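# Shelve the blue carton in the bookcase gap

## Task

Take the blue carton off the desk and set it into the empty slot in the bookcase's row of cartons. It must stand upright, lined up with its neighbours and turned end-on the way they are, with either end facing out. Every brown carton has to stay exactly where it was, neither moved nor rotated. A carton that topples or ends up leaning means failure, and it does not count if the robot is still what holds it in position. Release the carton and pull the robot away before finishing.

## Robot and tools

Robot: a Hello Robot Stretch 3 with a single arm. It has a two-wheel differential base (0.33 m long, 0.34 m wide), a lift that rides up and down a mast, and a telescoping arm that reaches out to the robot's right side. The base can drive forward or backward and turn in place, but it cannot slide sideways. To move the gripper along the robot's forward direction you drive the base. In-place turns pivot about the point midway between the drive wheels, 0.05 m behind the front edge. With the arm pulled in and the wrist folded, a turn sweeps a 0.28 m radius circle. An unfolded wrist reaches past that circle.

Frames: the base frame has its origin on the floor between the drive wheels, with x forward, y to the left and z up. hand_pose is reported in this frame, at the point where closed fingertips meet. The odometry frame is the base frame as it stood when the scene began. Heading is positive to the left and runs from -3.142 to 3.142.

Tool execute_actions takes actions, a list that runs in order. Each action can have robot, steps (an integer from 1 to 450 control steps at 30 per second, default 1) and until (only together with steps). An action holding only steps is a wait. robot is either one command, a list of up to 8 commands run one after another (a queue), or {"stop": true}, which brakes everything and clears the queue. A command can contain:
- base: exactly one of translate_m (metres, an offset from where the base is when the command starts, forward positive, magnitude at most 1) or rotate_rad (radians, an offset, counter-clockwise/left positive, magnitude at most 3.2).
- joints: absolute targets by name. Joints you leave out keep their current target. The ranges are lift_m 0 to 1.1 (arm height); arm_m 0 to 0.52 (extension); wrist_yaw_rad -1.345 to 4.42 (0 means along the arm, positive swings toward the front, 3.0 folds it over the base); wrist_pitch_rad -1.57 to 0.451 (negative tips the fingers down); wrist_roll_rad -2.911 to 2.911; gripper_m -0.089 to 0.179 (larger is wider; the real fingertip gap is about 0.007 m smaller when almost shut and 0.025 m smaller when fully open); head_pan_rad -3.953 to 1.73 (-1.57 looks along the arm); head_tilt_rad -1.53 to 0.419 (negative looks down).
- contact_limits: {"arm_m": n}, where n is a motor effort percentage from 1 to 100. It sets how hard the arm may push before it halts, and it lasts until the next arm_m command.
Inside a queue you can also place {"pause_s": s} with s at most 15. New commands take effect immediately and replace any older queue. A value outside its range or an invalid action rejects the entire call.

until conditions: {"robot": {"status": "ended"}} waits for all motion and the queue to finish, which is the usual way to wait. You can also compare fields, for example {"lift_m": [">", 0.3]} or base_status ["!=", "moving"]. {"any": {"status": "ended"}} fires as soon as any single motion ends.

Tool zoom_image: camera (head_camera, nav_camera or wrist_camera) and region [x0, y0, x1, y1] in pixels, at most 504x504. It returns a closer view of that camera's latest image. head_camera and nav_camera are on the head, which you aim with head_pan_rad and head_tilt_rad. wrist_camera is on the gripper.

Tool finished_scene: scene (an integer). It ends the scene for good, so first make sure everything has stopped.

Result lines: base_status shows progress as (moved of goal). joint_goals and joint_status are reported per joint. Status words are moving, done, off_target (came to rest short and may still be pushing), contact_stop (the lift or arm hit something and went slack), time_out, stopped, not_commanded and torque_fault (a wrist servo shut off for 10 s and the joint went limp). measured_speeds gives speeds. refusals, queue and queue_left describe queue state, and lines starting refused:, dropped: or replaced: explain what happened. on_its_own appears when the robot changed a target on its own, when a joint is slack or off, or when base_tilt drifts 3 degrees or more. base_tilt (degrees, forward and right positive) warns of tipping. motor_effort is in percent, with the peak in brackets, and readings are noisy. lidar_m gives 12 distances in 30-degree sectors, counter-clockwise starting from straight ahead, in a plane 0.17 m above the floor. wrist_depth_mm and head_depth_mm are 7x7 grids of median depth. Each result also carries one image per camera.

Gripping: close to a gripper_m value below the carton's width; lower values squeeze harder, but the finger force is capped near 25 N per pad, so a loose grip may slip. To release, open at least 0.02 above the value where contact happened. The reading does not show whether anything is held.

Speed: the base only runs fast (0.30 m/s, 1.9 rad/s) when stowed, meaning lift_m below 0.30, arm_m below 0.03 and wrist_yaw_rad above 2.54. Otherwise it is limited to 0.10 m/s and 0.63 rad/s.

Things to avoid: fold or unfold the wrist only with lift_m between 0.32 and 0.95, wrist_pitch_rad -0.4 and roll near 0, or the gripper may strike the robot. Once folded, the lift may go down to 0.25. When yaw is below -0.4, keep pitch at -0.5 or lower. Do not let the arm press on something fixed while the gripper is above roughly 0.45 m, and do not push a second time after a contact_stop, because the robot can tip over. Do not drive while holding or hooking something that cannot move. If the robot catches on furniture, reverse the last move in small steps, take the gripper off the contact, and lower the lift to about 0.2 if it stays tilted. Avoid drops, slams, hard pushes, bumping the brown cartons, and any wrist torque fault. Before finishing, let go, back away and wait for all motion to end.

Each tool is called by a JSON object that holds its "op" and its "data", one argument or row to a line.

## Session

{"op": "execute_actions", "data": {
  "actions": []
}}

Scene clock: 0.00 s.
robot.base_odometry: x=+0.000 y=+0.000 heading=+0.000 (m, m, rad; robot's odometry frame)
robot.turned_by_wheels: +0.000 (rad since the last result)
robot.turned_by_imu: +0.000 (rad since the last result)
robot.base_tilt: forward=+1.1 right=+0.0 (deg)
robot.lidar_m: 1.83 1.41 1.68 2.33 2.54 2.56 1.99 1.95 2.05 2.20 1.71 1.98
robot.head_depth_mm: 2060 2281 2297 2329 2331 2361 2187 / 2058 2158 2171 2193 2208 2223 2168 / 1987 2035 2047 2074 2095 2098 2077 / 1908 1935 1950 1961 1965 1994 1971 / 1831 1844 1850 1863 1882 1885 1891 / 1741 1759 1768 1773 1788 1800 1807 / 1670 1667 1678 1699 1695 1708 1576
robot.base_status: not_commanded
robot.joint_positions: lift_m=+0.337 arm_m=+0.001 wrist_yaw_rad=+3.141 wrist_pitch_rad=-0.406 wrist_roll_rad=-0.005 gripper_m=+0.037 head_pan_rad=-0.016 head_tilt_rad=+0.001
robot.joint_goals: lift_m=+0.337 arm_m=+0.001 wrist_yaw_rad=+3.141 wrist_pitch_rad=-0.406 wrist_roll_rad=-0.005 gripper_m=+0.037 head_pan_rad=-0.016 head_tilt_rad=+0.001
robot.joint_status: lift_m=not_commanded arm_m=not_commanded wrist_yaw_rad=not_commanded wrist_pitch_rad=not_commanded wrist_roll_rad=not_commanded gripper_m=not_commanded head_pan_rad=not_commanded head_tilt_rad=not_commanded
robot.measured_speeds: translate_m=+0.000 rotate_rad=+0.000 lift_m=+0.000 arm_m=+0.000 wrist_yaw_rad=+0.000 wrist_pitch_rad=+0.000 wrist_roll_rad=+0.000 head_pan_rad=+0.000 head_tilt_rad=+0.000
robot: refusals=0 queue=idle queue_left=0
robot.motor_effort: left_wheel=-1 right_wheel=+1 lift_m=+23 arm_m=+0 wrist_yaw_rad=+0 wrist_pitch_rad=+5 wrist_roll_rad=+1 gripper_m=+0 head_pan_rad=+0 head_tilt_rad=+1 (%)
robot.hand_pose: x=-0.0211 y=+0.0796 z=+0.3523 quat_wxyz=(+0.143, +0.690, +0.143, +0.695) (m; robot's base frame)
robot.wrist_depth_mm: - - - - - - - / - - - - - - - / - - - - 992 955 938 / 874 855 833 808 800 773 752 / 713 690 690 667 666 634 633 / 598 589 583 575 534 556 536 / 520 525 - - 488 482 469
pictures: head_camera (sideways: a quarter turn clockwise sets it upright), nav_camera (sideways: a quarter turn counterclockwise sets it upright), wrist_camera
Images, in order (width x height): head_camera 896x504, nav_camera 672x504, wrist_camera 644x364.

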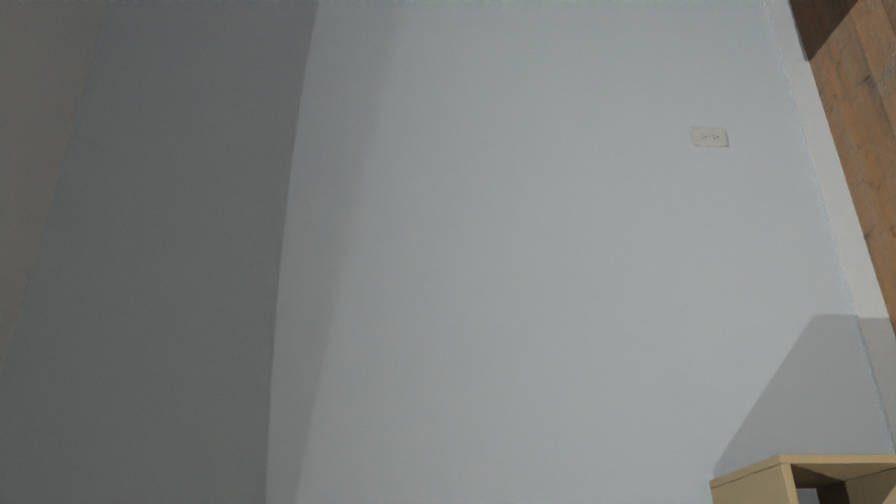

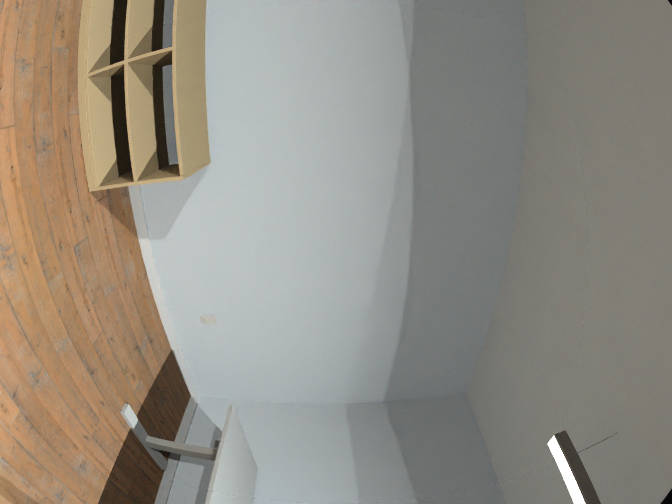

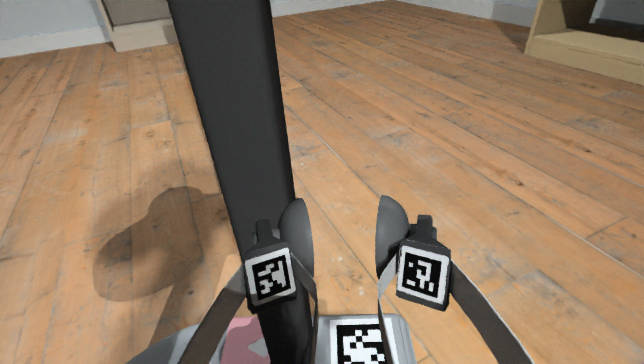

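{"op": "execute_actions", "data": {
  "actions": [
    {"robot":{"joints":{"head_pan_rad":0.75,"head_tilt_rad":-0.4}},"steps":450,"until":{"robot":{"status":"ended"}}}
  ]
}}

{"op": "execute_actions", "data": {
  "actions": [
    {"robot":{"joints":{"head_pan_rad":-0.8,"head_tilt_rad":-0.35}},"steps":450,"until":{"robot":{"status":"ended"}}}
  ]
}}

Scene clock: 5.73 s.
robot.base_odometry: x=+0.000 y=+0.000 heading=+0.000 (m, m, rad; robot's odometry frame)
robot.turned_by_wheels: +0.000 (rad since the last result)
robot.turned_by_imu: -0.001 (rad since the last result)
robot.base_tilt: forward=+1.2 right=+0.0 (deg)
robot.lidar_m: 1.82 1.41 1.67 2.33 2.54 2.57 1.99 1.95 2.05 2.20 1.70 1.99
robot.head_depth_mm: 1477 1581 1694 1676 1781 1659 1395 / 1528 1623 1744 1774 1846 1701 1391 / 1567 1671 1810 1777 1835 1700 1393 / 1614 1736 1870 1894 1837 1696 1389 / 1679 1792 1937 1942 1905 1704 1381 / 1714 1852 2017 1918 1928 1696 1380 / 1764 1928 2085 2286 2084 1700 1383
robot.base_status: not_commanded
robot.joint_positions: lift_m=+0.337 arm_m=+0.001 wrist_yaw_rad=+3.141 wrist_pitch_rad=-0.406 wrist_roll_rad=-0.005 gripper_m=+0.037 head_pan_rad=+0.743 head_tilt_rad=-0.395
robot.joint_goals: lift_m=+0.337 arm_m=+0.001 wrist_yaw_rad=+3.141 wrist_pitch_rad=-0.406 wrist_roll_rad=-0.005 gripper_m=+0.037 head_pan_rad=+0.750 head_tilt_rad=-0.400
robot.joint_status: lift_m=not_commanded arm_m=not_commanded wrist_yaw_rad=not_commanded wrist_pitch_rad=not_commanded wrist_roll_rad=not_commanded gripper_m=not_commanded head_pan_rad=done head_tilt_rad=done
robot.measured_speeds: translate_m=+0.000 rotate_rad=+0.000 lift_m=+0.000 arm_m=+0.000 wrist_yaw_rad=+0.000 wrist_pitch_rad=+0.000 wrist_roll_rad=+0.000 head_pan_rad=+0.000 head_tilt_rad=+0.000
robot: refusals=0 queue=done queue_left=0
robot.motor_effort: left_wheel=-1(1) right_wheel=+0(1) lift_m=+23(23) arm_m=+0(0) wrist_yaw_rad=-1(0) wrist_pitch_rad=+5(5) wrist_roll_rad=+0(0) gripper_m=+0(1) head_pan_rad=+3(31) head_tilt_rad=-2(17) (%)
robot.hand_pose: x=-0.0211 y=+0.0796 z=+0.3523 quat_wxyz=(+0.143, +0.690, +0.143, +0.695) (m; robot's base frame)
robot.wrist_depth_mm: - - - - - - - / - - - - - - - / - - - - 997 945 926 / 868 846 831 806 797 769 757 / 710 692 685 671 670 637 627 / 601 587 587 561 535 551 539 / 518 524 - - 485 479 471
pictures: head_camera (sideways: a quarter turn clockwise sets it upright), nav_camera (sideways: a quarter turn counterclockwise sets it upright), wrist_camera
Images, in order (width x height): head_camera 896x504, nav_camera 672x504, wrist_camera 644x364.

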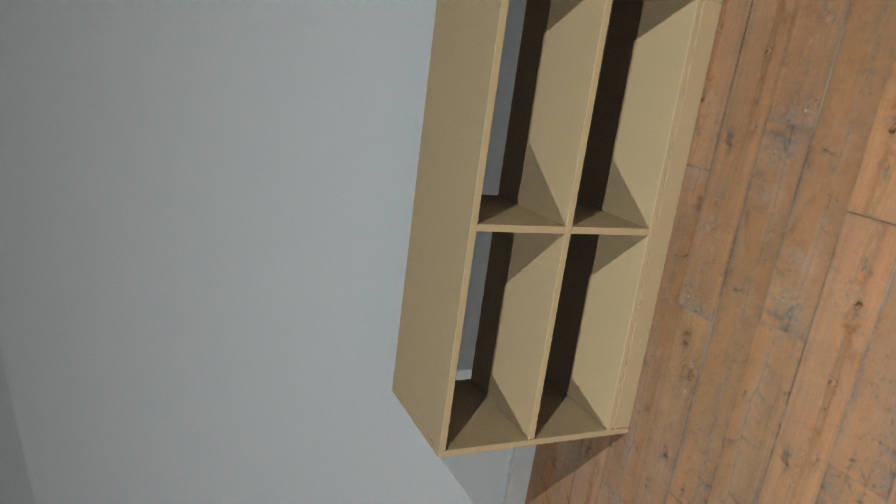

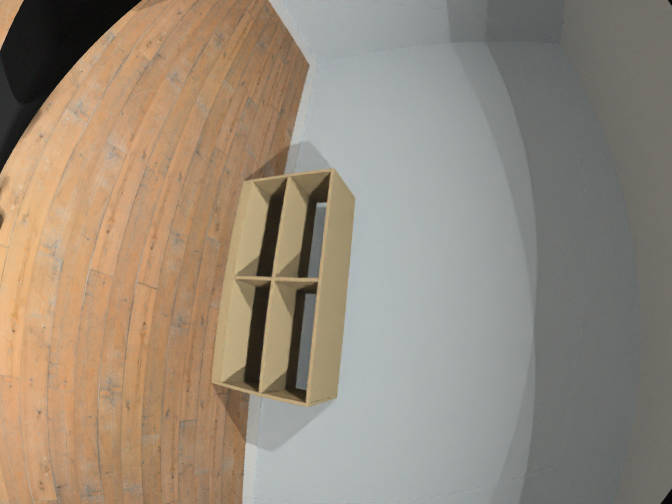

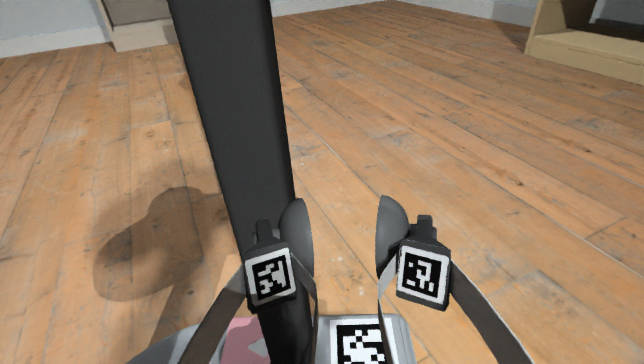

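Scene clock: 7.10 s.
robot.base_odometry: x=+0.000 y=+0.000 heading=+0.000 (m, m, rad; robot's odometry frame)
robot.turned_by_wheels: +0.000 (rad since the last result)
robot.turned_by_imu: +0.000 (rad since the last result)
robot.base_tilt: forward=+1.2 right=+0.0 (deg)
robot.lidar_m: 1.83 1.41 1.68 2.32 2.54 2.57 1.99 1.96 2.06 2.21 1.71 1.98
robot.head_depth_mm: 1785 1910 2014 1622 2271 1773 1432 / 1858 1964 2078 1756 2331 1779 1435 / 1915 2050 2162 1757 2328 1751 1426 / 1984 2112 2245 1898 2325 1756 1418 / 2075 2189 2310 2131 2225 1755 1427 / 2130 2285 2447 2150 2313 1763 1431 / 2194 2381 2584 2745 2342 1764 1424
robot.base_status: not_commanded
robot.joint_positions: lift_m=+0.337 arm_m=+0.001 wrist_yaw_rad=+3.141 wrist_pitch_rad=-0.406 wrist_roll_rad=-0.005 gripper_m=+0.037 head_pan_rad=-0.793 head_tilt_rad=-0.359
robot.joint_goals: lift_m=+0.337 arm_m=+0.001 wrist_yaw_rad=+3.141 wrist_pitch_rad=-0.406 wrist_roll_rad=-0.005 gripper_m=+0.037 head_pan_rad=-0.800 head_tilt_rad=-0.350
robot.joint_status: lift_m=not_commanded arm_m=not_commanded wrist_yaw_rad=not_commanded wrist_pitch_rad=not_commanded wrist_roll_rad=not_commanded gripper_m=not_commanded head_pan_rad=done head_tilt_rad=done
robot.measured_speeds: translate_m=+0.000 rotate_rad=+0.000 lift_m=+0.000 arm_m=+0.000 wrist_yaw_rad=+0.000 wrist_pitch_rad=+0.000 wrist_roll_rad=+0.000 head_pan_rad=+0.000 head_tilt_rad=+0.000
robot: refusals=0 queue=done queue_left=0
robot.motor_effort: left_wheel=-2(1) right_wheel=+1(1) lift_m=+23(23) arm_m=+0(0) wrist_yaw_rad=+0(0) wrist_pitch_rad=+5(5) wrist_roll_rad=+0(0) gripper_m=-1(0) head_pan_rad=-3(32) head_tilt_rad=+3(6) (%)
robot.hand_pose: x=-0.0211 y=+0.0796 z=+0.3523 quat_wxyz=(+0.143, +0.690, +0.143, +0.695) (m; robot's base frame)
robot.wrist_depth_mm: - - - - - - - / - - - - - - - / - - - - 965 945 923 / 883 854 820 799 793 763 747 / 709 695 674 667 667 643 630 / 600 588 586 566 532 551 541 / 524 523 - - 491 481 477
pictures: head_camera (sideways: a quarter turn clockwise sets it upright), nav_camera (sideways: a quarter turn counterclockwise sets it upright), wrist_camera
Images, in order (width x height): head_camera 896x504, nav_camera 672x504, wrist_camera 644x364.

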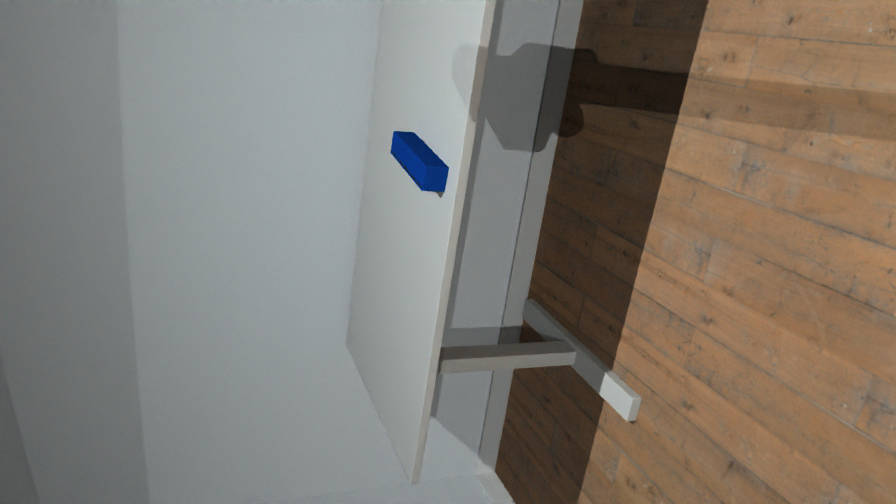

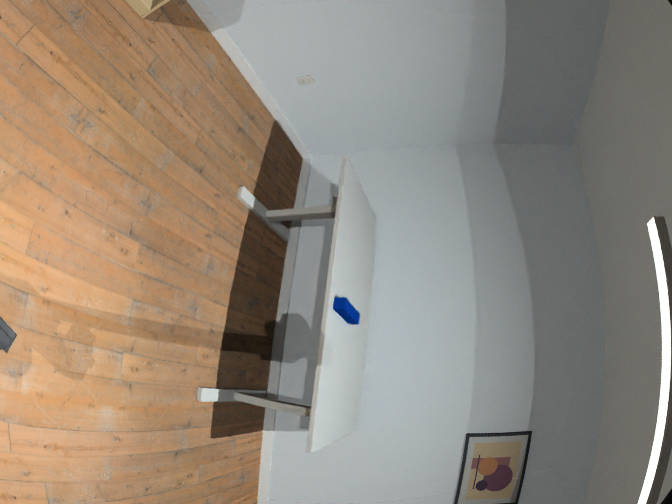

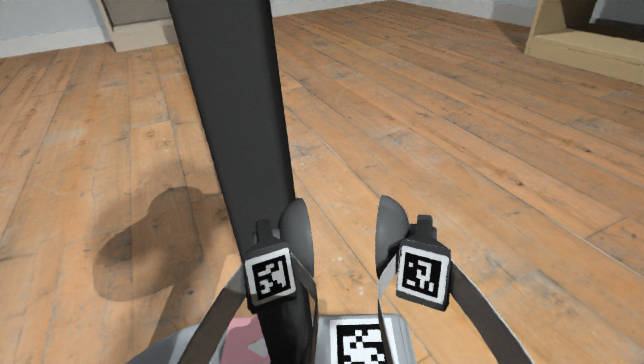

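Now to find the bookcase with the cartons.

{"op": "execute_actions", "data": {
  "actions": [
    {"robot":{"joints":{"head_pan_rad":-3.9,"head_tilt_rad":-0.3}},"steps":450,"until":{"robot":{"status":"ended"}}}
  ]
}}

Scene clock: 11.47 s.
robot.base_odometry: x=+0.000 y=+0.000 heading=+0.000 (m, m, rad; robot's odometry frame)
robot.turned_by_wheels: +0.000 (rad since the last result)
robot.turned_by_imu: -0.001 (rad since the last result)
robot.base_tilt: forward=+1.1 right=+0.0 (deg)
robot.lidar_m: 1.83 1.41 1.68 2.33 2.54 2.57 1.99 1.95 2.06 2.20 1.70 1.98
robot.head_depth_mm: - - - - - - - / 2275 2389 2545 2702 2590 1927 - / 2332 2469 2653 2802 2511 1870 1482 / 2439 2578 2745 2945 2495 1870 1478 / 2559 2695 2853 3120 2503 1864 1484 / 2644 2823 3068 3224 2511 1865 1480 / 2667 2751 2869 2998 2498 1845 1470
robot.base_status: not_commanded
robot.joint_positions: lift_m=+0.337 arm_m=+0.001 wrist_yaw_rad=+3.141 wrist_pitch_rad=-0.406 wrist_roll_rad=-0.005 gripper_m=+0.037 head_pan_rad=-3.893 head_tilt_rad=-0.310
robot.joint_goals: lift_m=+0.337 arm_m=+0.001 wrist_yaw_rad=+3.141 wrist_pitch_rad=-0.406 wrist_roll_rad=-0.005 gripper_m=+0.037 head_pan_rad=-3.900 head_tilt_rad=-0.300
robot.joint_status: lift_m=not_commanded arm_m=not_commanded wrist_yaw_rad=not_commanded wrist_pitch_rad=not_commanded wrist_roll_rad=not_commanded gripper_m=not_commanded head_pan_rad=done head_tilt_rad=done
robot.measured_speeds: translate_m=+0.000 rotate_rad=+0.000 lift_m=+0.000 arm_m=+0.000 wrist_yaw_rad=+0.000 wrist_pitch_rad=+0.000 wrist_roll_rad=+0.000 head_pan_rad=+0.000 head_tilt_rad=+0.000
robot: refusals=0 queue=done queue_left=0
robot.motor_effort: left_wheel=-1(1) right_wheel=+0(0) lift_m=+23(22) arm_m=+0(0) wrist_yaw_rad=+0(0) wrist_pitch_rad=+6(5) wrist_roll_rad=+0(0) gripper_m=-1(0) head_pan_rad=-3(31) head_tilt_rad=+3(8) (%)
robot.hand_pose: x=-0.0211 y=+0.0796 z=+0.3523 quat_wxyz=(+0.143, +0.690, +0.143, +0.695) (m; robot's base frame)
robot.wrist_depth_mm: - - - - - - - / - - - - - - - / - - - - 987 958 931 / 874 864 831 811 787 776 749 / 710 699 687 670 672 644 624 / 608 593 587 572 532 553 540 / 521 528 - - 485 478 474
pictures: head_camera (sideways: a quarter turn clockwise sets it upright), nav_camera (sideways: a quarter turn counterclockwise sets it upright), wrist_camera
Images, in order (width x height): head_camera 896x504, nav_camera 672x504, wrist_camera 644x364.

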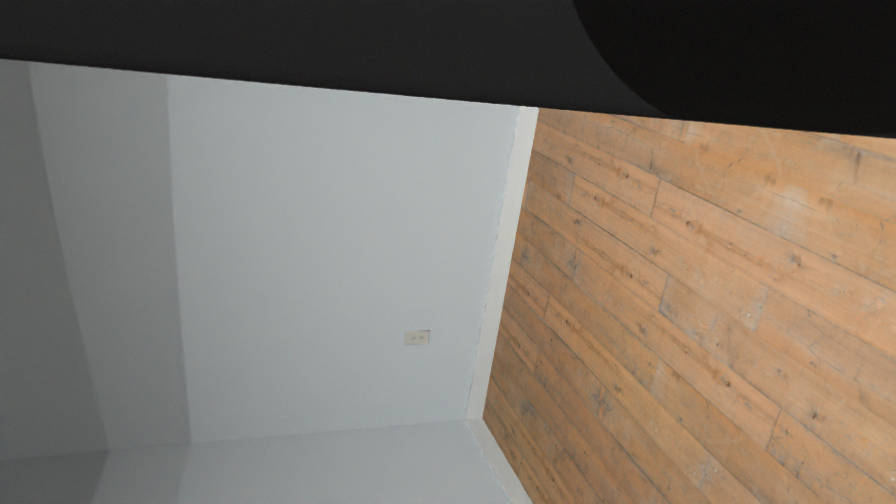

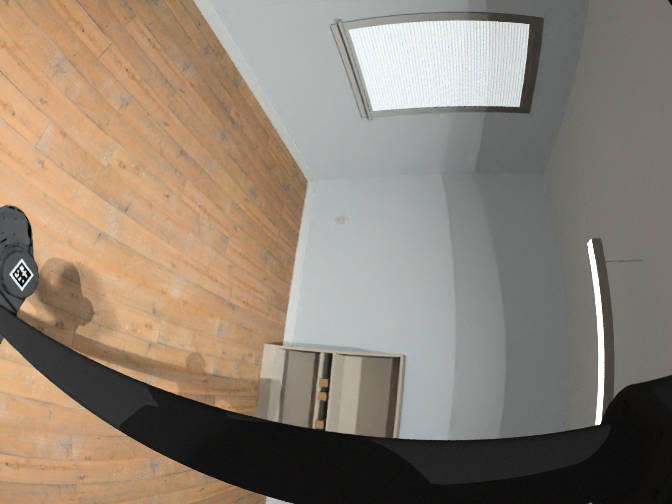

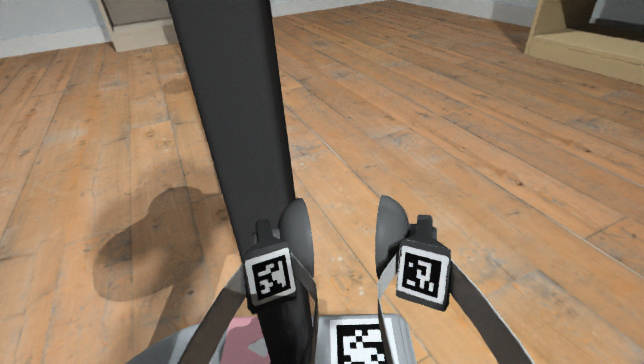

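{"op": "execute_actions", "data": {
  "actions": [
    {"robot":{"joints":{"head_pan_rad":-3.2,"head_tilt_rad":-0.3}},"steps":450,"until":{"robot":{"status":"ended"}}}
  ]
}}

Scene clock: 20.27 s.
robot.base_odometry: x=+0.000 y=+0.000 heading=+0.000 (m, m, rad; robot's odometry frame)
robot.turned_by_wheels: +0.000 (rad since the last result)
robot.turned_by_imu: -0.001 (rad since the last result)
robot.base_tilt: forward=+1.1 right=+0.0 (deg)
robot.lidar_m: 1.83 1.41 1.68 2.33 2.54 2.56 1.99 1.95 2.06 2.20 1.71 1.99
robot.head_depth_mm: 2266 2443 2662 2885 2507 1863 1490 / 2149 2303 2467 2698 2504 1865 1491 / 2030 2164 2300 2483 2502 1868 1479 / 1915 2032 2191 2333 2420 1851 1479 / 1828 1938 2074 2190 2291 1851 1478 / 1746 1842 1956 2073 2188 1858 1483 / 1676 1752 1865 1974 2093 1869 1477
robot.base_status: not_commanded
robot.joint_positions: lift_m=+0.337 arm_m=+0.001 wrist_yaw_rad=+3.141 wrist_pitch_rad=-0.406 wrist_roll_rad=-0.005 gripper_m=+0.037 head_pan_rad=-3.207 head_tilt_rad=-0.310
robot.joint_goals: lift_m=+0.337 arm_m=+0.001 wrist_yaw_rad=+3.141 wrist_pitch_rad=-0.406 wrist_roll_rad=-0.005 gripper_m=+0.037 head_pan_rad=-3.200 head_tilt_rad=-0.300
robot.joint_status: lift_m=not_commanded arm_m=not_commanded wrist_yaw_rad=not_commanded wrist_pitch_rad=not_commanded wrist_roll_rad=not_commanded gripper_m=not_commanded head_pan_rad=done head_tilt_rad=done
robot.measured_speeds: translate_m=+0.000 rotate_rad=+0.000 lift_m=+0.000 arm_m=+0.000 wrist_yaw_rad=+0.000 wrist_pitch_rad=+0.000 wrist_roll_rad=+0.000 head_pan_rad=+0.000 head_tilt_rad=+0.000
robot: refusals=0 queue=done queue_left=0
robot.motor_effort: left_wheel=-1(0) right_wheel=+0(1) lift_m=+23(22) arm_m=+0(0) wrist_yaw_rad=+0(0) wrist_pitch_rad=+5(5) wrist_roll_rad=+0(0) gripper_m=+0(1) head_pan_rad=+2(31) head_tilt_rad=+3(3) (%)
robot.hand_pose: x=-0.0211 y=+0.0796 z=+0.3523 quat_wxyz=(+0.143, +0.690, +0.143, +0.695) (m; robot's base frame)
robot.wrist_depth_mm: - - - - - - - / - - - - - - - / - - - - 990 950 928 / 881 852 825 807 796 765 751 / 711 697 686 665 678 645 630 / 603 591 578 567 533 551 544 / 523 525 - - 490 477 474
pictures: head_camera (sideways: a quarter turn clockwise sets it upright), nav_camera (sideways: a quarter turn counterclockwise sets it upright), wrist_camera
Images, in order (width x height): head_camera 896x504, nav_camera 672x504, wrist_camera 644x364.

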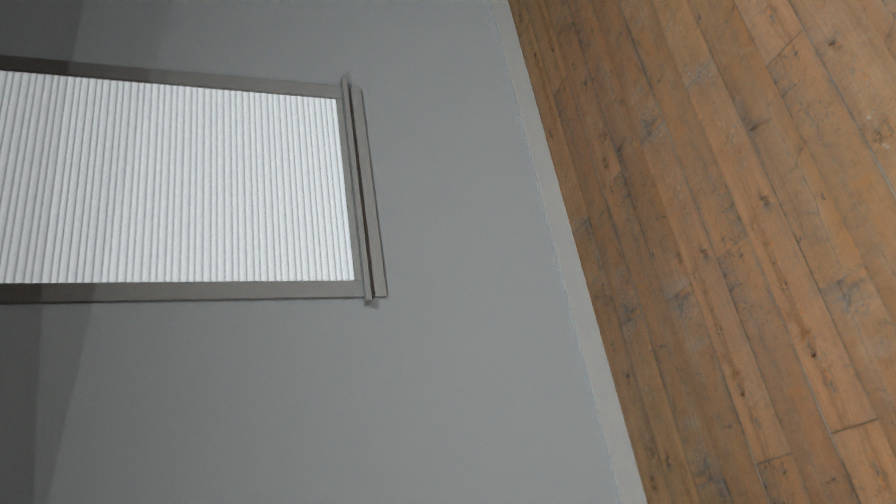

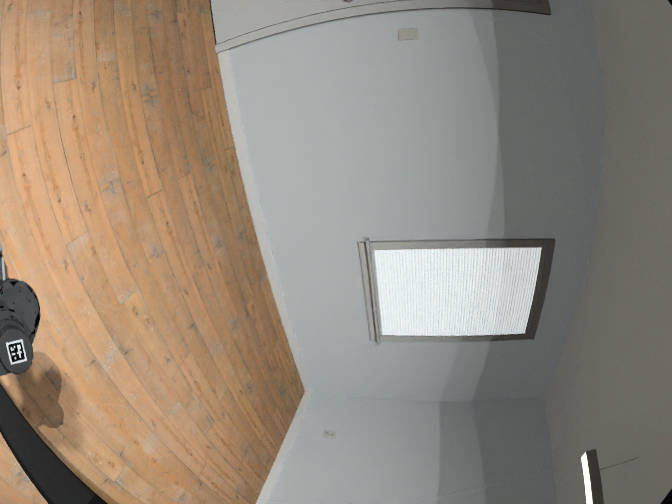

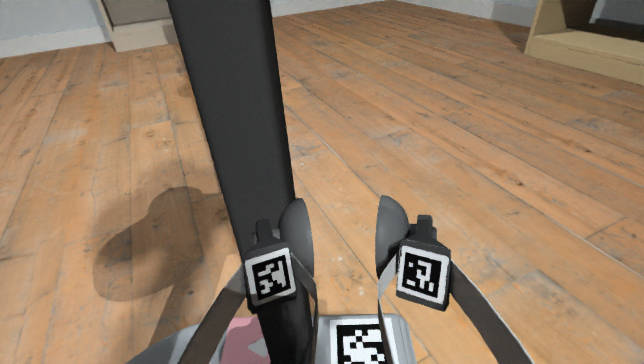

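{"op": "execute_actions", "data": {
  "actions": [
    {"robot":[{"joints":{"lift_m":0.27,"head_pan_rad":-1.57,"head_tilt_rad":-0.7},"base":{"rotate_rad":-0.735}},{"base":{"translate_m":0.94}},{"base":{"rotate_rad":1.19}},{"joints":{"lift_m":0.9}}],"steps":450,"until":{"robot":{"status":"ended"}}},
    {"steps":200,"until":{"robot":{"status":"ended"}}}
  ]
}}

Scene clock: 56.70 s.
robot.base_odometry: x=+0.697 y=-0.630 heading=+0.455 (m, m, rad; robot's odometry frame)
robot.turned_by_wheels: +0.455 (rad since the last result)
robot.turned_by_imu: +0.460 (rad since the last result)
robot.base_tilt: forward=+1.2 right=+0.0 (deg)
robot.lidar_m: 1.44 1.22 1.61 3.14 3.22 2.38 2.29 1.81 1.00 1.29 1.05 1.49
robot.head_depth_mm: 1106 1246 1090 858 740 - 1148 / 1108 1246 1091 852 738 - 1152 / 1110 1244 1095 818 754 - - / 1116 1250 1089 827 760 - 1131 / 1113 1257 1087 852 1135 - 1130 / 1119 1259 1086 851 1474 1359 1152 / 1117 1259 1080 849 1487 1355 1172
robot.base_status: done (rotate_rad +1.1899 of +1.1900)
robot.joint_positions: lift_m=+0.900 arm_m=+0.001 wrist_yaw_rad=+3.141 wrist_pitch_rad=-0.408 wrist_roll_rad=-0.005 gripper_m=+0.037 head_pan_rad=-1.577 head_tilt_rad=-0.692
robot.joint_goals: lift_m=+0.900 arm_m=+0.001 wrist_yaw_rad=+3.141 wrist_pitch_rad=-0.408 wrist_roll_rad=-0.005 gripper_m=+0.037 head_pan_rad=-1.570 head_tilt_rad=-0.700
robot.joint_status: lift_m=done arm_m=not_commanded wrist_yaw_rad=not_commanded wrist_pitch_rad=not_commanded wrist_roll_rad=not_commanded gripper_m=not_commanded head_pan_rad=done head_tilt_rad=done
robot.measured_speeds: translate_m=+0.000 rotate_rad=+0.000 lift_m=+0.000 arm_m=+0.000 wrist_yaw_rad=+0.000 wrist_pitch_rad=+0.000 wrist_roll_rad=+0.000 head_pan_rad=+0.000 head_tilt_rad=+0.000
robot: refusals=0 queue=done queue_left=0
robot.motor_effort: left_wheel=-3(14) right_wheel=+2(8) lift_m=+26(28) arm_m=+0(0) wrist_yaw_rad=+0(0) wrist_pitch_rad=+6(6) wrist_roll_rad=+0(0) gripper_m=+1(1) head_pan_rad=+2(31) head_tilt_rad=-2(20) (%)
robot.hand_pose: x=-0.0211 y=+0.0794 z=+0.9148 quat_wxyz=(+0.143, +0.690, +0.144, +0.694) (m; robot's base frame)
robot.wrist_depth_mm: - - - - - - - / - - - - - - - / - - - - - - - / - - - - - - - / - - - - - - - / - - - - - - - / - - - - - - -
pictures: head_camera (sideways: a quarter turn clockwise sets it upright), nav_camera (sideways: a quarter turn counterclockwise sets it upright), wrist_camera
Images, in order (width x height): head_camera 896x504, nav_camera 672x504, wrist_camera 644x364.

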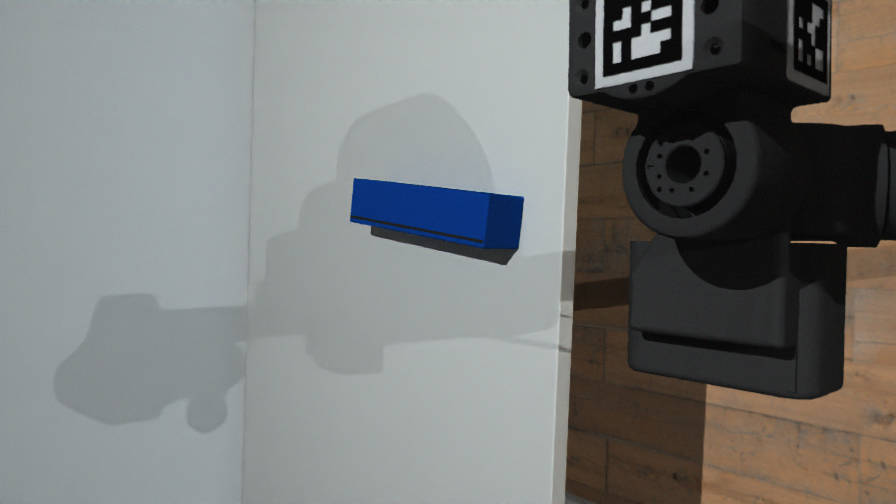

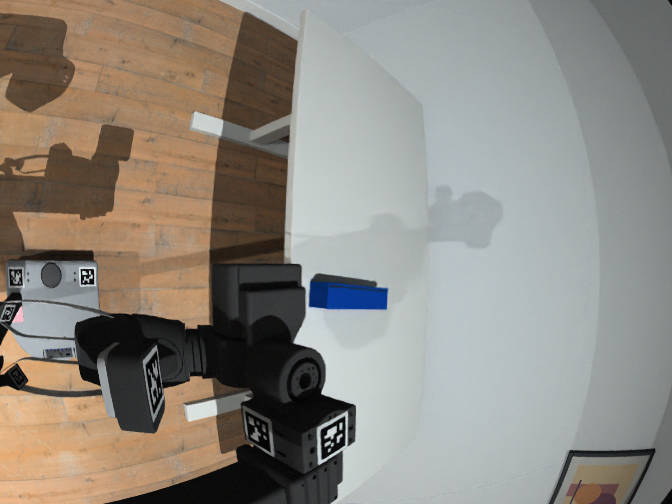

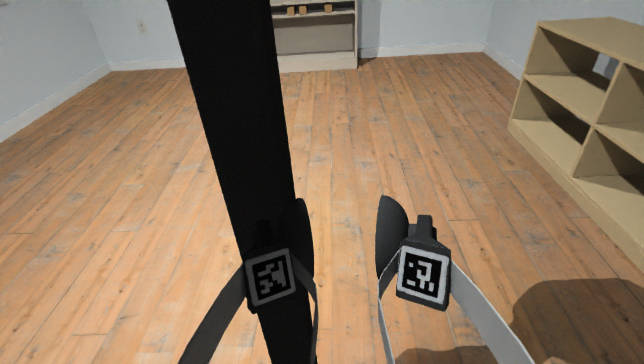

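{"op": "execute_actions", "data": {
  "actions": [
    {"robot":{"joints":{"wrist_yaw_rad":0,"wrist_pitch_rad":-0.4,"wrist_roll_rad":0,"gripper_m":0.15},"base":{"rotate_rad":-0.15}},"steps":450,"until":{"robot":{"status":"ended"}}}
  ]
}}

Scene clock: 72.80 s.
robot.base_odometry: x=+0.697 y=-0.630 heading=+0.305 (m, m, rad; robot's odometry frame)
robot.turned_by_wheels: -0.150 (rad since the last result)
robot.turned_by_imu: -0.155 (rad since the last result)
robot.base_tilt: forward=+1.1 right=-0.1 (deg)
robot.lidar_m: 1.44 1.22 1.61 3.14 3.17 2.51 2.29 2.15 1.00 1.29 1.05 1.07
robot.head_depth_mm: 1165 1294 1093 854 761 - - / 1147 1298 1092 853 1485 - - / 1132 1282 1090 852 - - - / 1125 1262 1090 829 1483 1323 1175 / 1101 1244 1087 815 1478 1349 1176 / 1092 1228 1081 851 758 1352 1176 / 1082 1213 1087 848 759 1349 1176
robot.base_status: done (rotate_rad -0.1499 of -0.1500)
robot.joint_positions: lift_m=+0.900 arm_m=+0.001 wrist_yaw_rad=+0.003 wrist_pitch_rad=-0.416 wrist_roll_rad=-0.005 gripper_m=+0.150 head_pan_rad=-1.577 head_tilt_rad=-0.692
robot.joint_goals: lift_m=+0.900 arm_m=+0.001 wrist_yaw_rad=+0.000 wrist_pitch_rad=-0.400 wrist_roll_rad=+0.000 gripper_m=+0.150 head_pan_rad=-1.570 head_tilt_rad=-0.700
robot.joint_status: lift_m=done arm_m=not_commanded wrist_yaw_rad=done wrist_pitch_rad=done wrist_roll_rad=done gripper_m=done head_pan_rad=done head_tilt_rad=done
robot.measured_speeds: translate_m=+0.000 rotate_rad=+0.000 lift_m=+0.000 arm_m=+0.000 wrist_yaw_rad=+0.000 wrist_pitch_rad=+0.000 wrist_roll_rad=+0.000 head_pan_rad=+0.000 head_tilt_rad=+0.000
robot: refusals=0 queue=done queue_left=0
robot.motor_effort: left_wheel=+2(8) right_wheel=-1(3) lift_m=+25(26) arm_m=+0(0) wrist_yaw_rad=-3(3) wrist_pitch_rad=+5(10) wrist_roll_rad=+2(2) gripper_m=+0(97) head_pan_rad=+2(3) head_tilt_rad=-3(3) (%)
robot.hand_pose: x=-0.0209 y=-0.3710 z=+0.9130 quat_wxyz=(+0.694, +0.147, -0.690, -0.145) (m; robot's base frame)
robot.wrist_depth_mm: 893 934 962 997 - - - / 968 978 953 895 874 830 - / 738 713 681 645 648 622 610 / 578 563 524 504 514 501 495 / 469 484 438 427 430 428 423 / 398 - 394 401 - - - / - - - - - - -
pictures: head_camera (sideways: a quarter turn clockwise sets it upright), nav_camera (sideways: a quarter turn counterclockwise sets it upright), wrist_camera
Images, in order (width x height): head_camera 896x504, nav_camera 672x504, wrist_camera 644x364.

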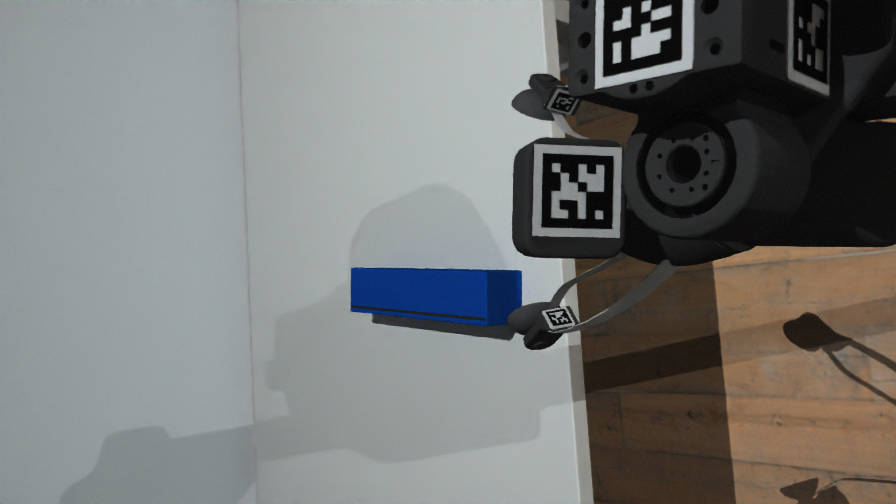

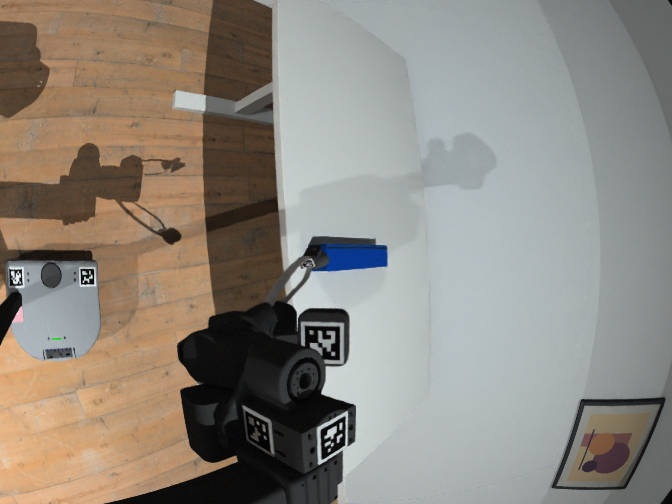

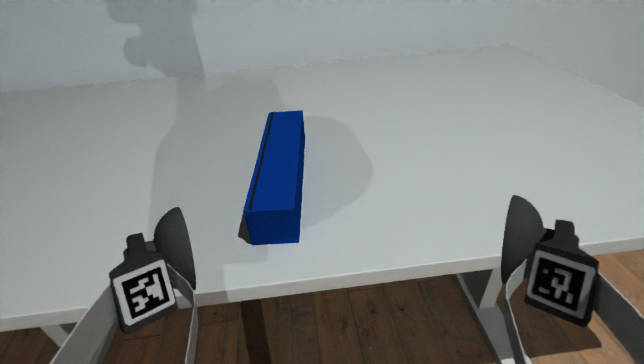

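{"op": "execute_actions", "data": {
  "actions": [
    {"robot":{"joints":{"arm_m":0.2,"lift_m":0.86},"base":{"translate_m":0.075}},"steps":450,"until":{"robot":{"status":"ended"}}}
  ]
}}

Scene clock: 81.87 s.
robot.base_odometry: x=+0.769 y=-0.608 heading=+0.305 (m, m, rad; robot's odometry frame)
robot.turned_by_wheels: +0.000 (rad since the last result)
robot.turned_by_imu: -0.001 (rad since the last result)
robot.base_tilt: forward=+1.1 right=+0.0 (deg)
robot.lidar_m: 1.37 1.17 1.57 3.14 3.42 2.59 2.37 2.13 1.04 1.28 1.00 1.49
robot.head_depth_mm: 1152 1295 1134 - - 1347 1179 / 1137 1284 1134 - 1518 1362 1178 / 1127 1267 1132 - 1522 1354 1177 / 1110 1249 1110 826 1115 1352 1180 / 1095 1241 1079 851 760 1353 1171 / 1079 1217 1085 850 757 1352 1175 / 1071 1200 1081 851 738 1354 1169
robot.base_status: done (translate_m +0.0750 of +0.0750)
robot.joint_positions: lift_m=+0.860 arm_m=+0.200 wrist_yaw_rad=+0.002 wrist_pitch_rad=-0.417 wrist_roll_rad=-0.005 gripper_m=+0.150 head_pan_rad=-1.577 head_tilt_rad=-0.692
robot.joint_goals: lift_m=+0.860 arm_m=+0.200 wrist_yaw_rad=+0.000 wrist_pitch_rad=-0.400 wrist_roll_rad=+0.000 gripper_m=+0.150 head_pan_rad=-1.570 head_tilt_rad=-0.700
robot.joint_status: lift_m=done arm_m=done wrist_yaw_rad=done wrist_pitch_rad=done wrist_roll_rad=done gripper_m=done head_pan_rad=done head_tilt_rad=done
robot.measured_speeds: translate_m=+0.000 rotate_rad=+0.000 lift_m=+0.000 arm_m=+0.000 wrist_yaw_rad=+0.000 wrist_pitch_rad=+0.000 wrist_roll_rad=+0.000 head_pan_rad=+0.000 head_tilt_rad=+0.000
robot: refusals=0 queue=done queue_left=0
robot.motor_effort: left_wheel=+2(9) right_wheel=-1(1) lift_m=+20(22) arm_m=+5(5) wrist_yaw_rad=-2(3) wrist_pitch_rad=+6(6) wrist_roll_rad=+2(2) gripper_m=-1(0) head_pan_rad=+3(2) head_tilt_rad=-3(3) (%)
robot.hand_pose: x=-0.0212 y=-0.5692 z=+0.8730 quat_wxyz=(+0.694, +0.147, -0.690, -0.146) (m; robot's base frame)
robot.wrist_depth_mm: 730 747 764 796 813 850 885 / 782 785 805 779 745 715 687 / 642 619 598 579 558 541 526 / 501 482 476 396 452 441 428 / 410 414 393 313 376 370 358 / 350 - 333 265 319 314 317 / 308 290 291 227 279 278 268
pictures: head_camera (sideways: a quarter turn clockwise sets it upright), nav_camera (sideways: a quarter turn counterclockwise sets it upright), wrist_camera
Images, in order (width x height): head_camera 896x504, nav_camera 672x504, wrist_camera 644x364.

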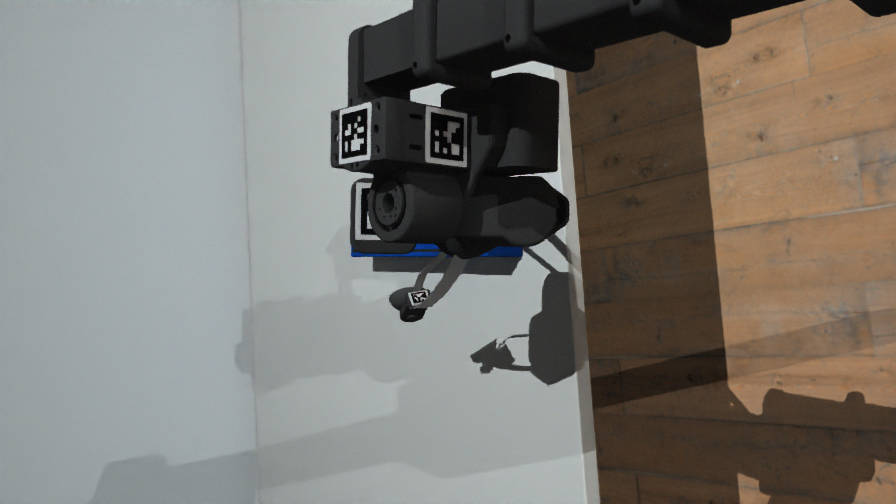

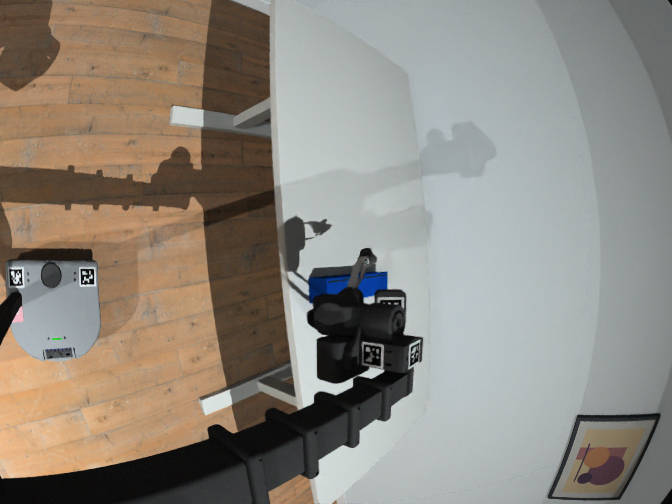

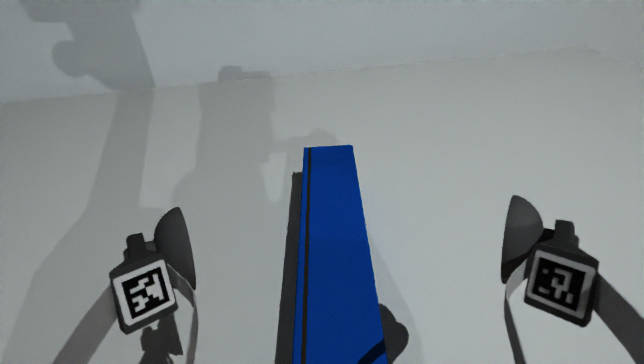

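{"op": "execute_actions", "data": {
  "actions": [
    {"robot":{"joints":{"arm_m":0.27,"lift_m":0.80,"gripper_m":0.12,"head_tilt_rad":-0.8}},"steps":450,"until":{"robot":{"status":"ended"}}}
  ]
}}

Scene clock: 102.07 s.
robot.base_odometry: x=+0.769 y=-0.608 heading=+0.305 (m, m, rad; robot's odometry frame)
robot.turned_by_wheels: +0.000 (rad since the last result)
robot.turned_by_imu: -0.001 (rad since the last result)
robot.base_tilt: forward=+1.1 right=+0.0 (deg)
robot.lidar_m: 1.37 1.16 1.57 3.14 3.41 2.59 2.37 2.13 1.04 1.28 1.00 1.49
robot.head_depth_mm: 1181 1190 946 785 - - 1119 / 1168 1189 1012 748 1451 1291 1140 / 1156 1185 - 737 1480 1292 1139 / 1139 1190 948 745 1489 1290 1140 / 1130 1185 929 765 1488 1287 1138 / 1112 1182 931 764 1483 1286 1140 / 1102 1181 927 763 1459 1288 1135
robot.base_status: done (translate_m +0.0750 of +0.0750)
robot.joint_positions: lift_m=+0.800 arm_m=+0.270 wrist_yaw_rad=+0.002 wrist_pitch_rad=-0.417 wrist_roll_rad=-0.005 gripper_m=+0.120 head_pan_rad=-1.577 head_tilt_rad=-0.790
robot.joint_goals: lift_m=+0.800 arm_m=+0.270 wrist_yaw_rad=+0.000 wrist_pitch_rad=-0.400 wrist_roll_rad=+0.000 gripper_m=+0.120 head_pan_rad=-1.570 head_tilt_rad=-0.800
robot.joint_status: lift_m=done arm_m=done wrist_yaw_rad=done wrist_pitch_rad=done wrist_roll_rad=done gripper_m=done head_pan_rad=done head_tilt_rad=done
robot.measured_speeds: translate_m=+0.000 rotate_rad=+0.000 lift_m=+0.000 arm_m=+0.000 wrist_yaw_rad=+0.000 wrist_pitch_rad=+0.000 wrist_roll_rad=+0.000 head_pan_rad=+0.000 head_tilt_rad=+0.000
robot: refusals=0 queue=done queue_left=0
robot.motor_effort: left_wheel=+2(1) right_wheel=-1(1) lift_m=+21(15) arm_m=+5(5) wrist_yaw_rad=-2(2) wrist_pitch_rad=+6(6) wrist_roll_rad=+2(2) gripper_m=-1(100) head_pan_rad=+2(2) head_tilt_rad=-3(10) (%)
robot.hand_pose: x=-0.0212 y=-0.6392 z=+0.8130 quat_wxyz=(+0.694, +0.147, -0.690, -0.146) (m; robot's base frame)
robot.wrist_depth_mm: 659 677 706 722 749 753 772 / 688 663 632 604 578 556 531 / 503 481 464 444 436 423 409 / 390 381 365 265 350 341 331 / 318 316 307 220 290 296 280 / 270 268 260 187 245 - 243 / 234 229 226 163 213 216 212
pictures: head_camera (sideways: a quarter turn clockwise sets it upright), nav_camera (sideways: a quarter turn counterclockwise sets it upright), wrist_camera
Images, in order (width x height): head_camera 896x504, nav_camera 672x504, wrist_camera 644x364.

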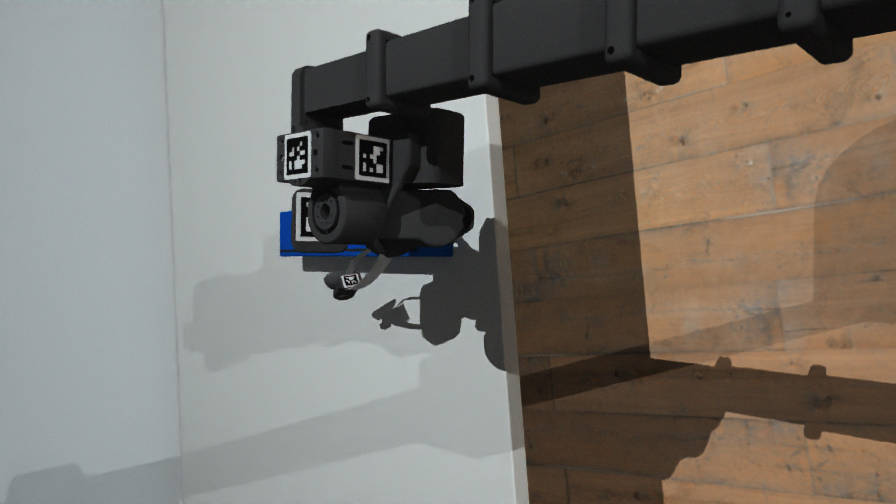

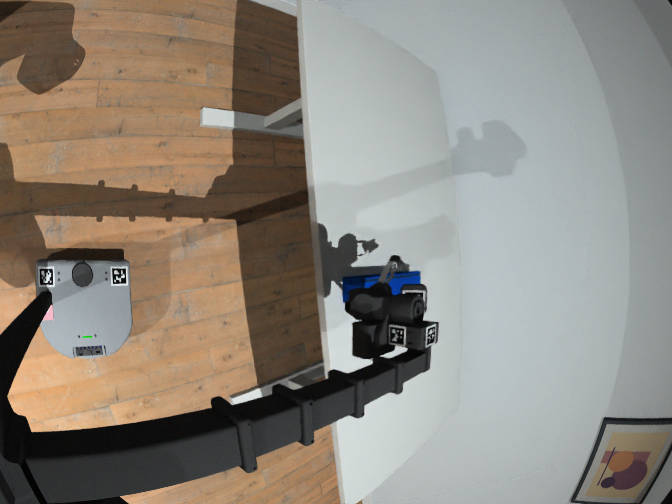

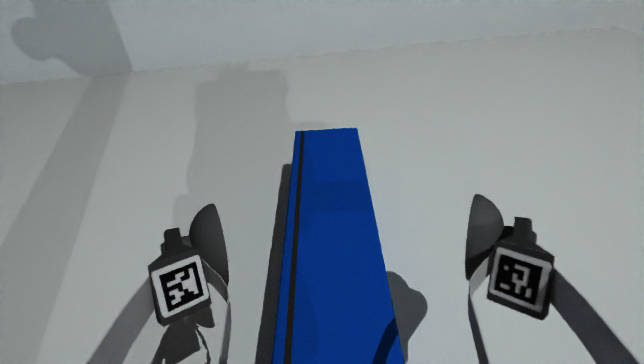

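{"op": "execute_actions", "data": {
  "actions": [
    {"robot":[{"joints":{"arm_m":0.345,"wrist_pitch_rad":-0.55}},{"joints":{"lift_m":0.77}}],"steps":450,"until":{"robot":{"status":"ended"}}}
  ]
}}

Scene clock: 115.70 s.
robot.base_odometry: x=+0.769 y=-0.608 heading=+0.305 (m, m, rad; robot's odometry frame)
robot.turned_by_wheels: +0.000 (rad since the last result)
robot.turned_by_imu: -0.002 (rad since the last result)
robot.base_tilt: forward=+1.1 right=+0.0 (deg)
robot.lidar_m: 1.36 1.16 1.57 3.14 3.40 2.60 2.37 2.13 1.04 1.28 1.00 1.48
robot.head_depth_mm: 1186 1190 933 799 - - - / 1174 1188 1012 766 1457 1285 1141 / 1158 1190 - 748 1485 1288 1138 / 1138 1185 929 747 1486 1291 1138 / 1130 1183 931 765 1486 1284 1134 / 1113 1187 928 763 1485 1288 1138 / 1097 1179 928 762 1455 1283 1138
robot.base_status: done (translate_m +0.0750 of +0.0750)
robot.joint_positions: lift_m=+0.770 arm_m=+0.345 wrist_yaw_rad=+0.002 wrist_pitch_rad=-0.564 wrist_roll_rad=-0.005 gripper_m=+0.120 head_pan_rad=-1.577 head_tilt_rad=-0.790
robot.joint_goals: lift_m=+0.770 arm_m=+0.345 wrist_yaw_rad=+0.000 wrist_pitch_rad=-0.550 wrist_roll_rad=+0.000 gripper_m=+0.120 head_pan_rad=-1.570 head_tilt_rad=-0.800
robot.joint_status: lift_m=done arm_m=done wrist_yaw_rad=done wrist_pitch_rad=done wrist_roll_rad=done gripper_m=done head_pan_rad=done head_tilt_rad=done
robot.measured_speeds: translate_m=+0.000 rotate_rad=+0.000 lift_m=+0.000 arm_m=+0.000 wrist_yaw_rad=+0.000 wrist_pitch_rad=+0.000 wrist_roll_rad=+0.000 head_pan_rad=+0.000 head_tilt_rad=+0.000
robot: refusals=0 queue=done queue_left=0
robot.motor_effort: left_wheel=+2(2) right_wheel=-1(1) lift_m=+20(20) arm_m=+5(6) wrist_yaw_rad=-2(1) wrist_pitch_rad=+5(8) wrist_roll_rad=+2(2) gripper_m=-1(1) head_pan_rad=+3(3) head_tilt_rad=-4(3) (%)
robot.hand_pose: x=-0.0212 y=-0.6933 z=+0.7514 quat_wxyz=(+0.681, +0.198, -0.677, -0.196) (m; robot's base frame)
robot.wrist_depth_mm: 499 475 453 432 415 402 386 / 378 364 351 225 332 321 310 / 303 296 287 185 269 267 259 / 253 248 242 157 225 228 222 / 218 217 203 136 192 204 194 / 192 191 177 120 125 - 173 / 171 168 160 108 109 158 156
pictures: head_camera (sideways: a quarter turn clockwise sets it upright), nav_camera (sideways: a quarter turn counterclockwise sets it upright), wrist_camera
Images, in order (width x height): head_camera 896x504, nav_camera 672x504, wrist_camera 644x364.

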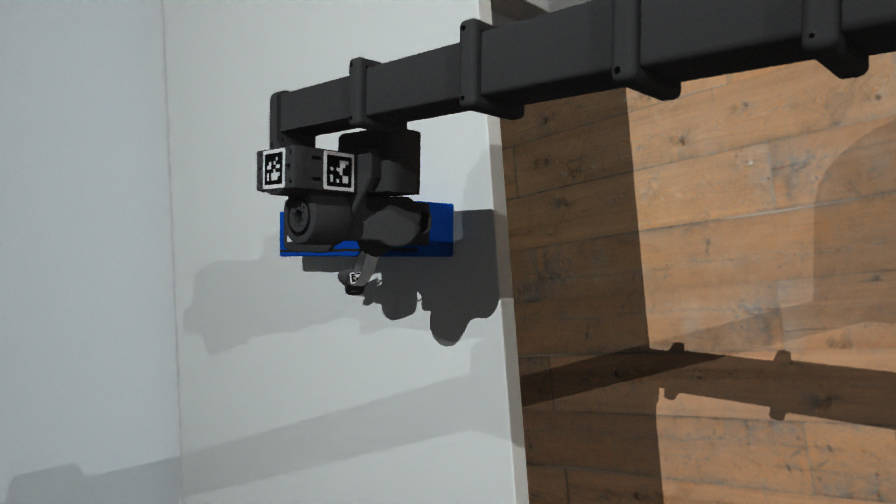

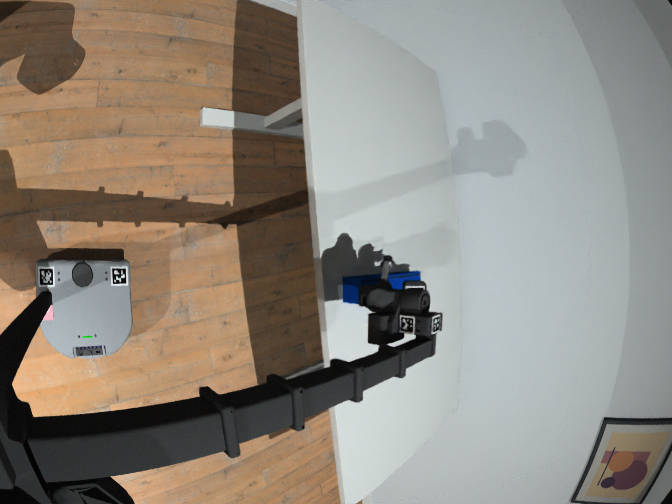

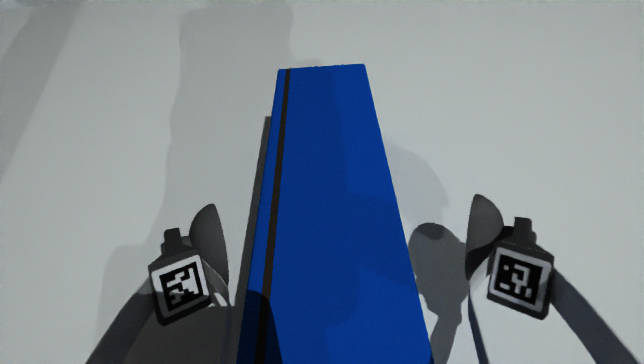

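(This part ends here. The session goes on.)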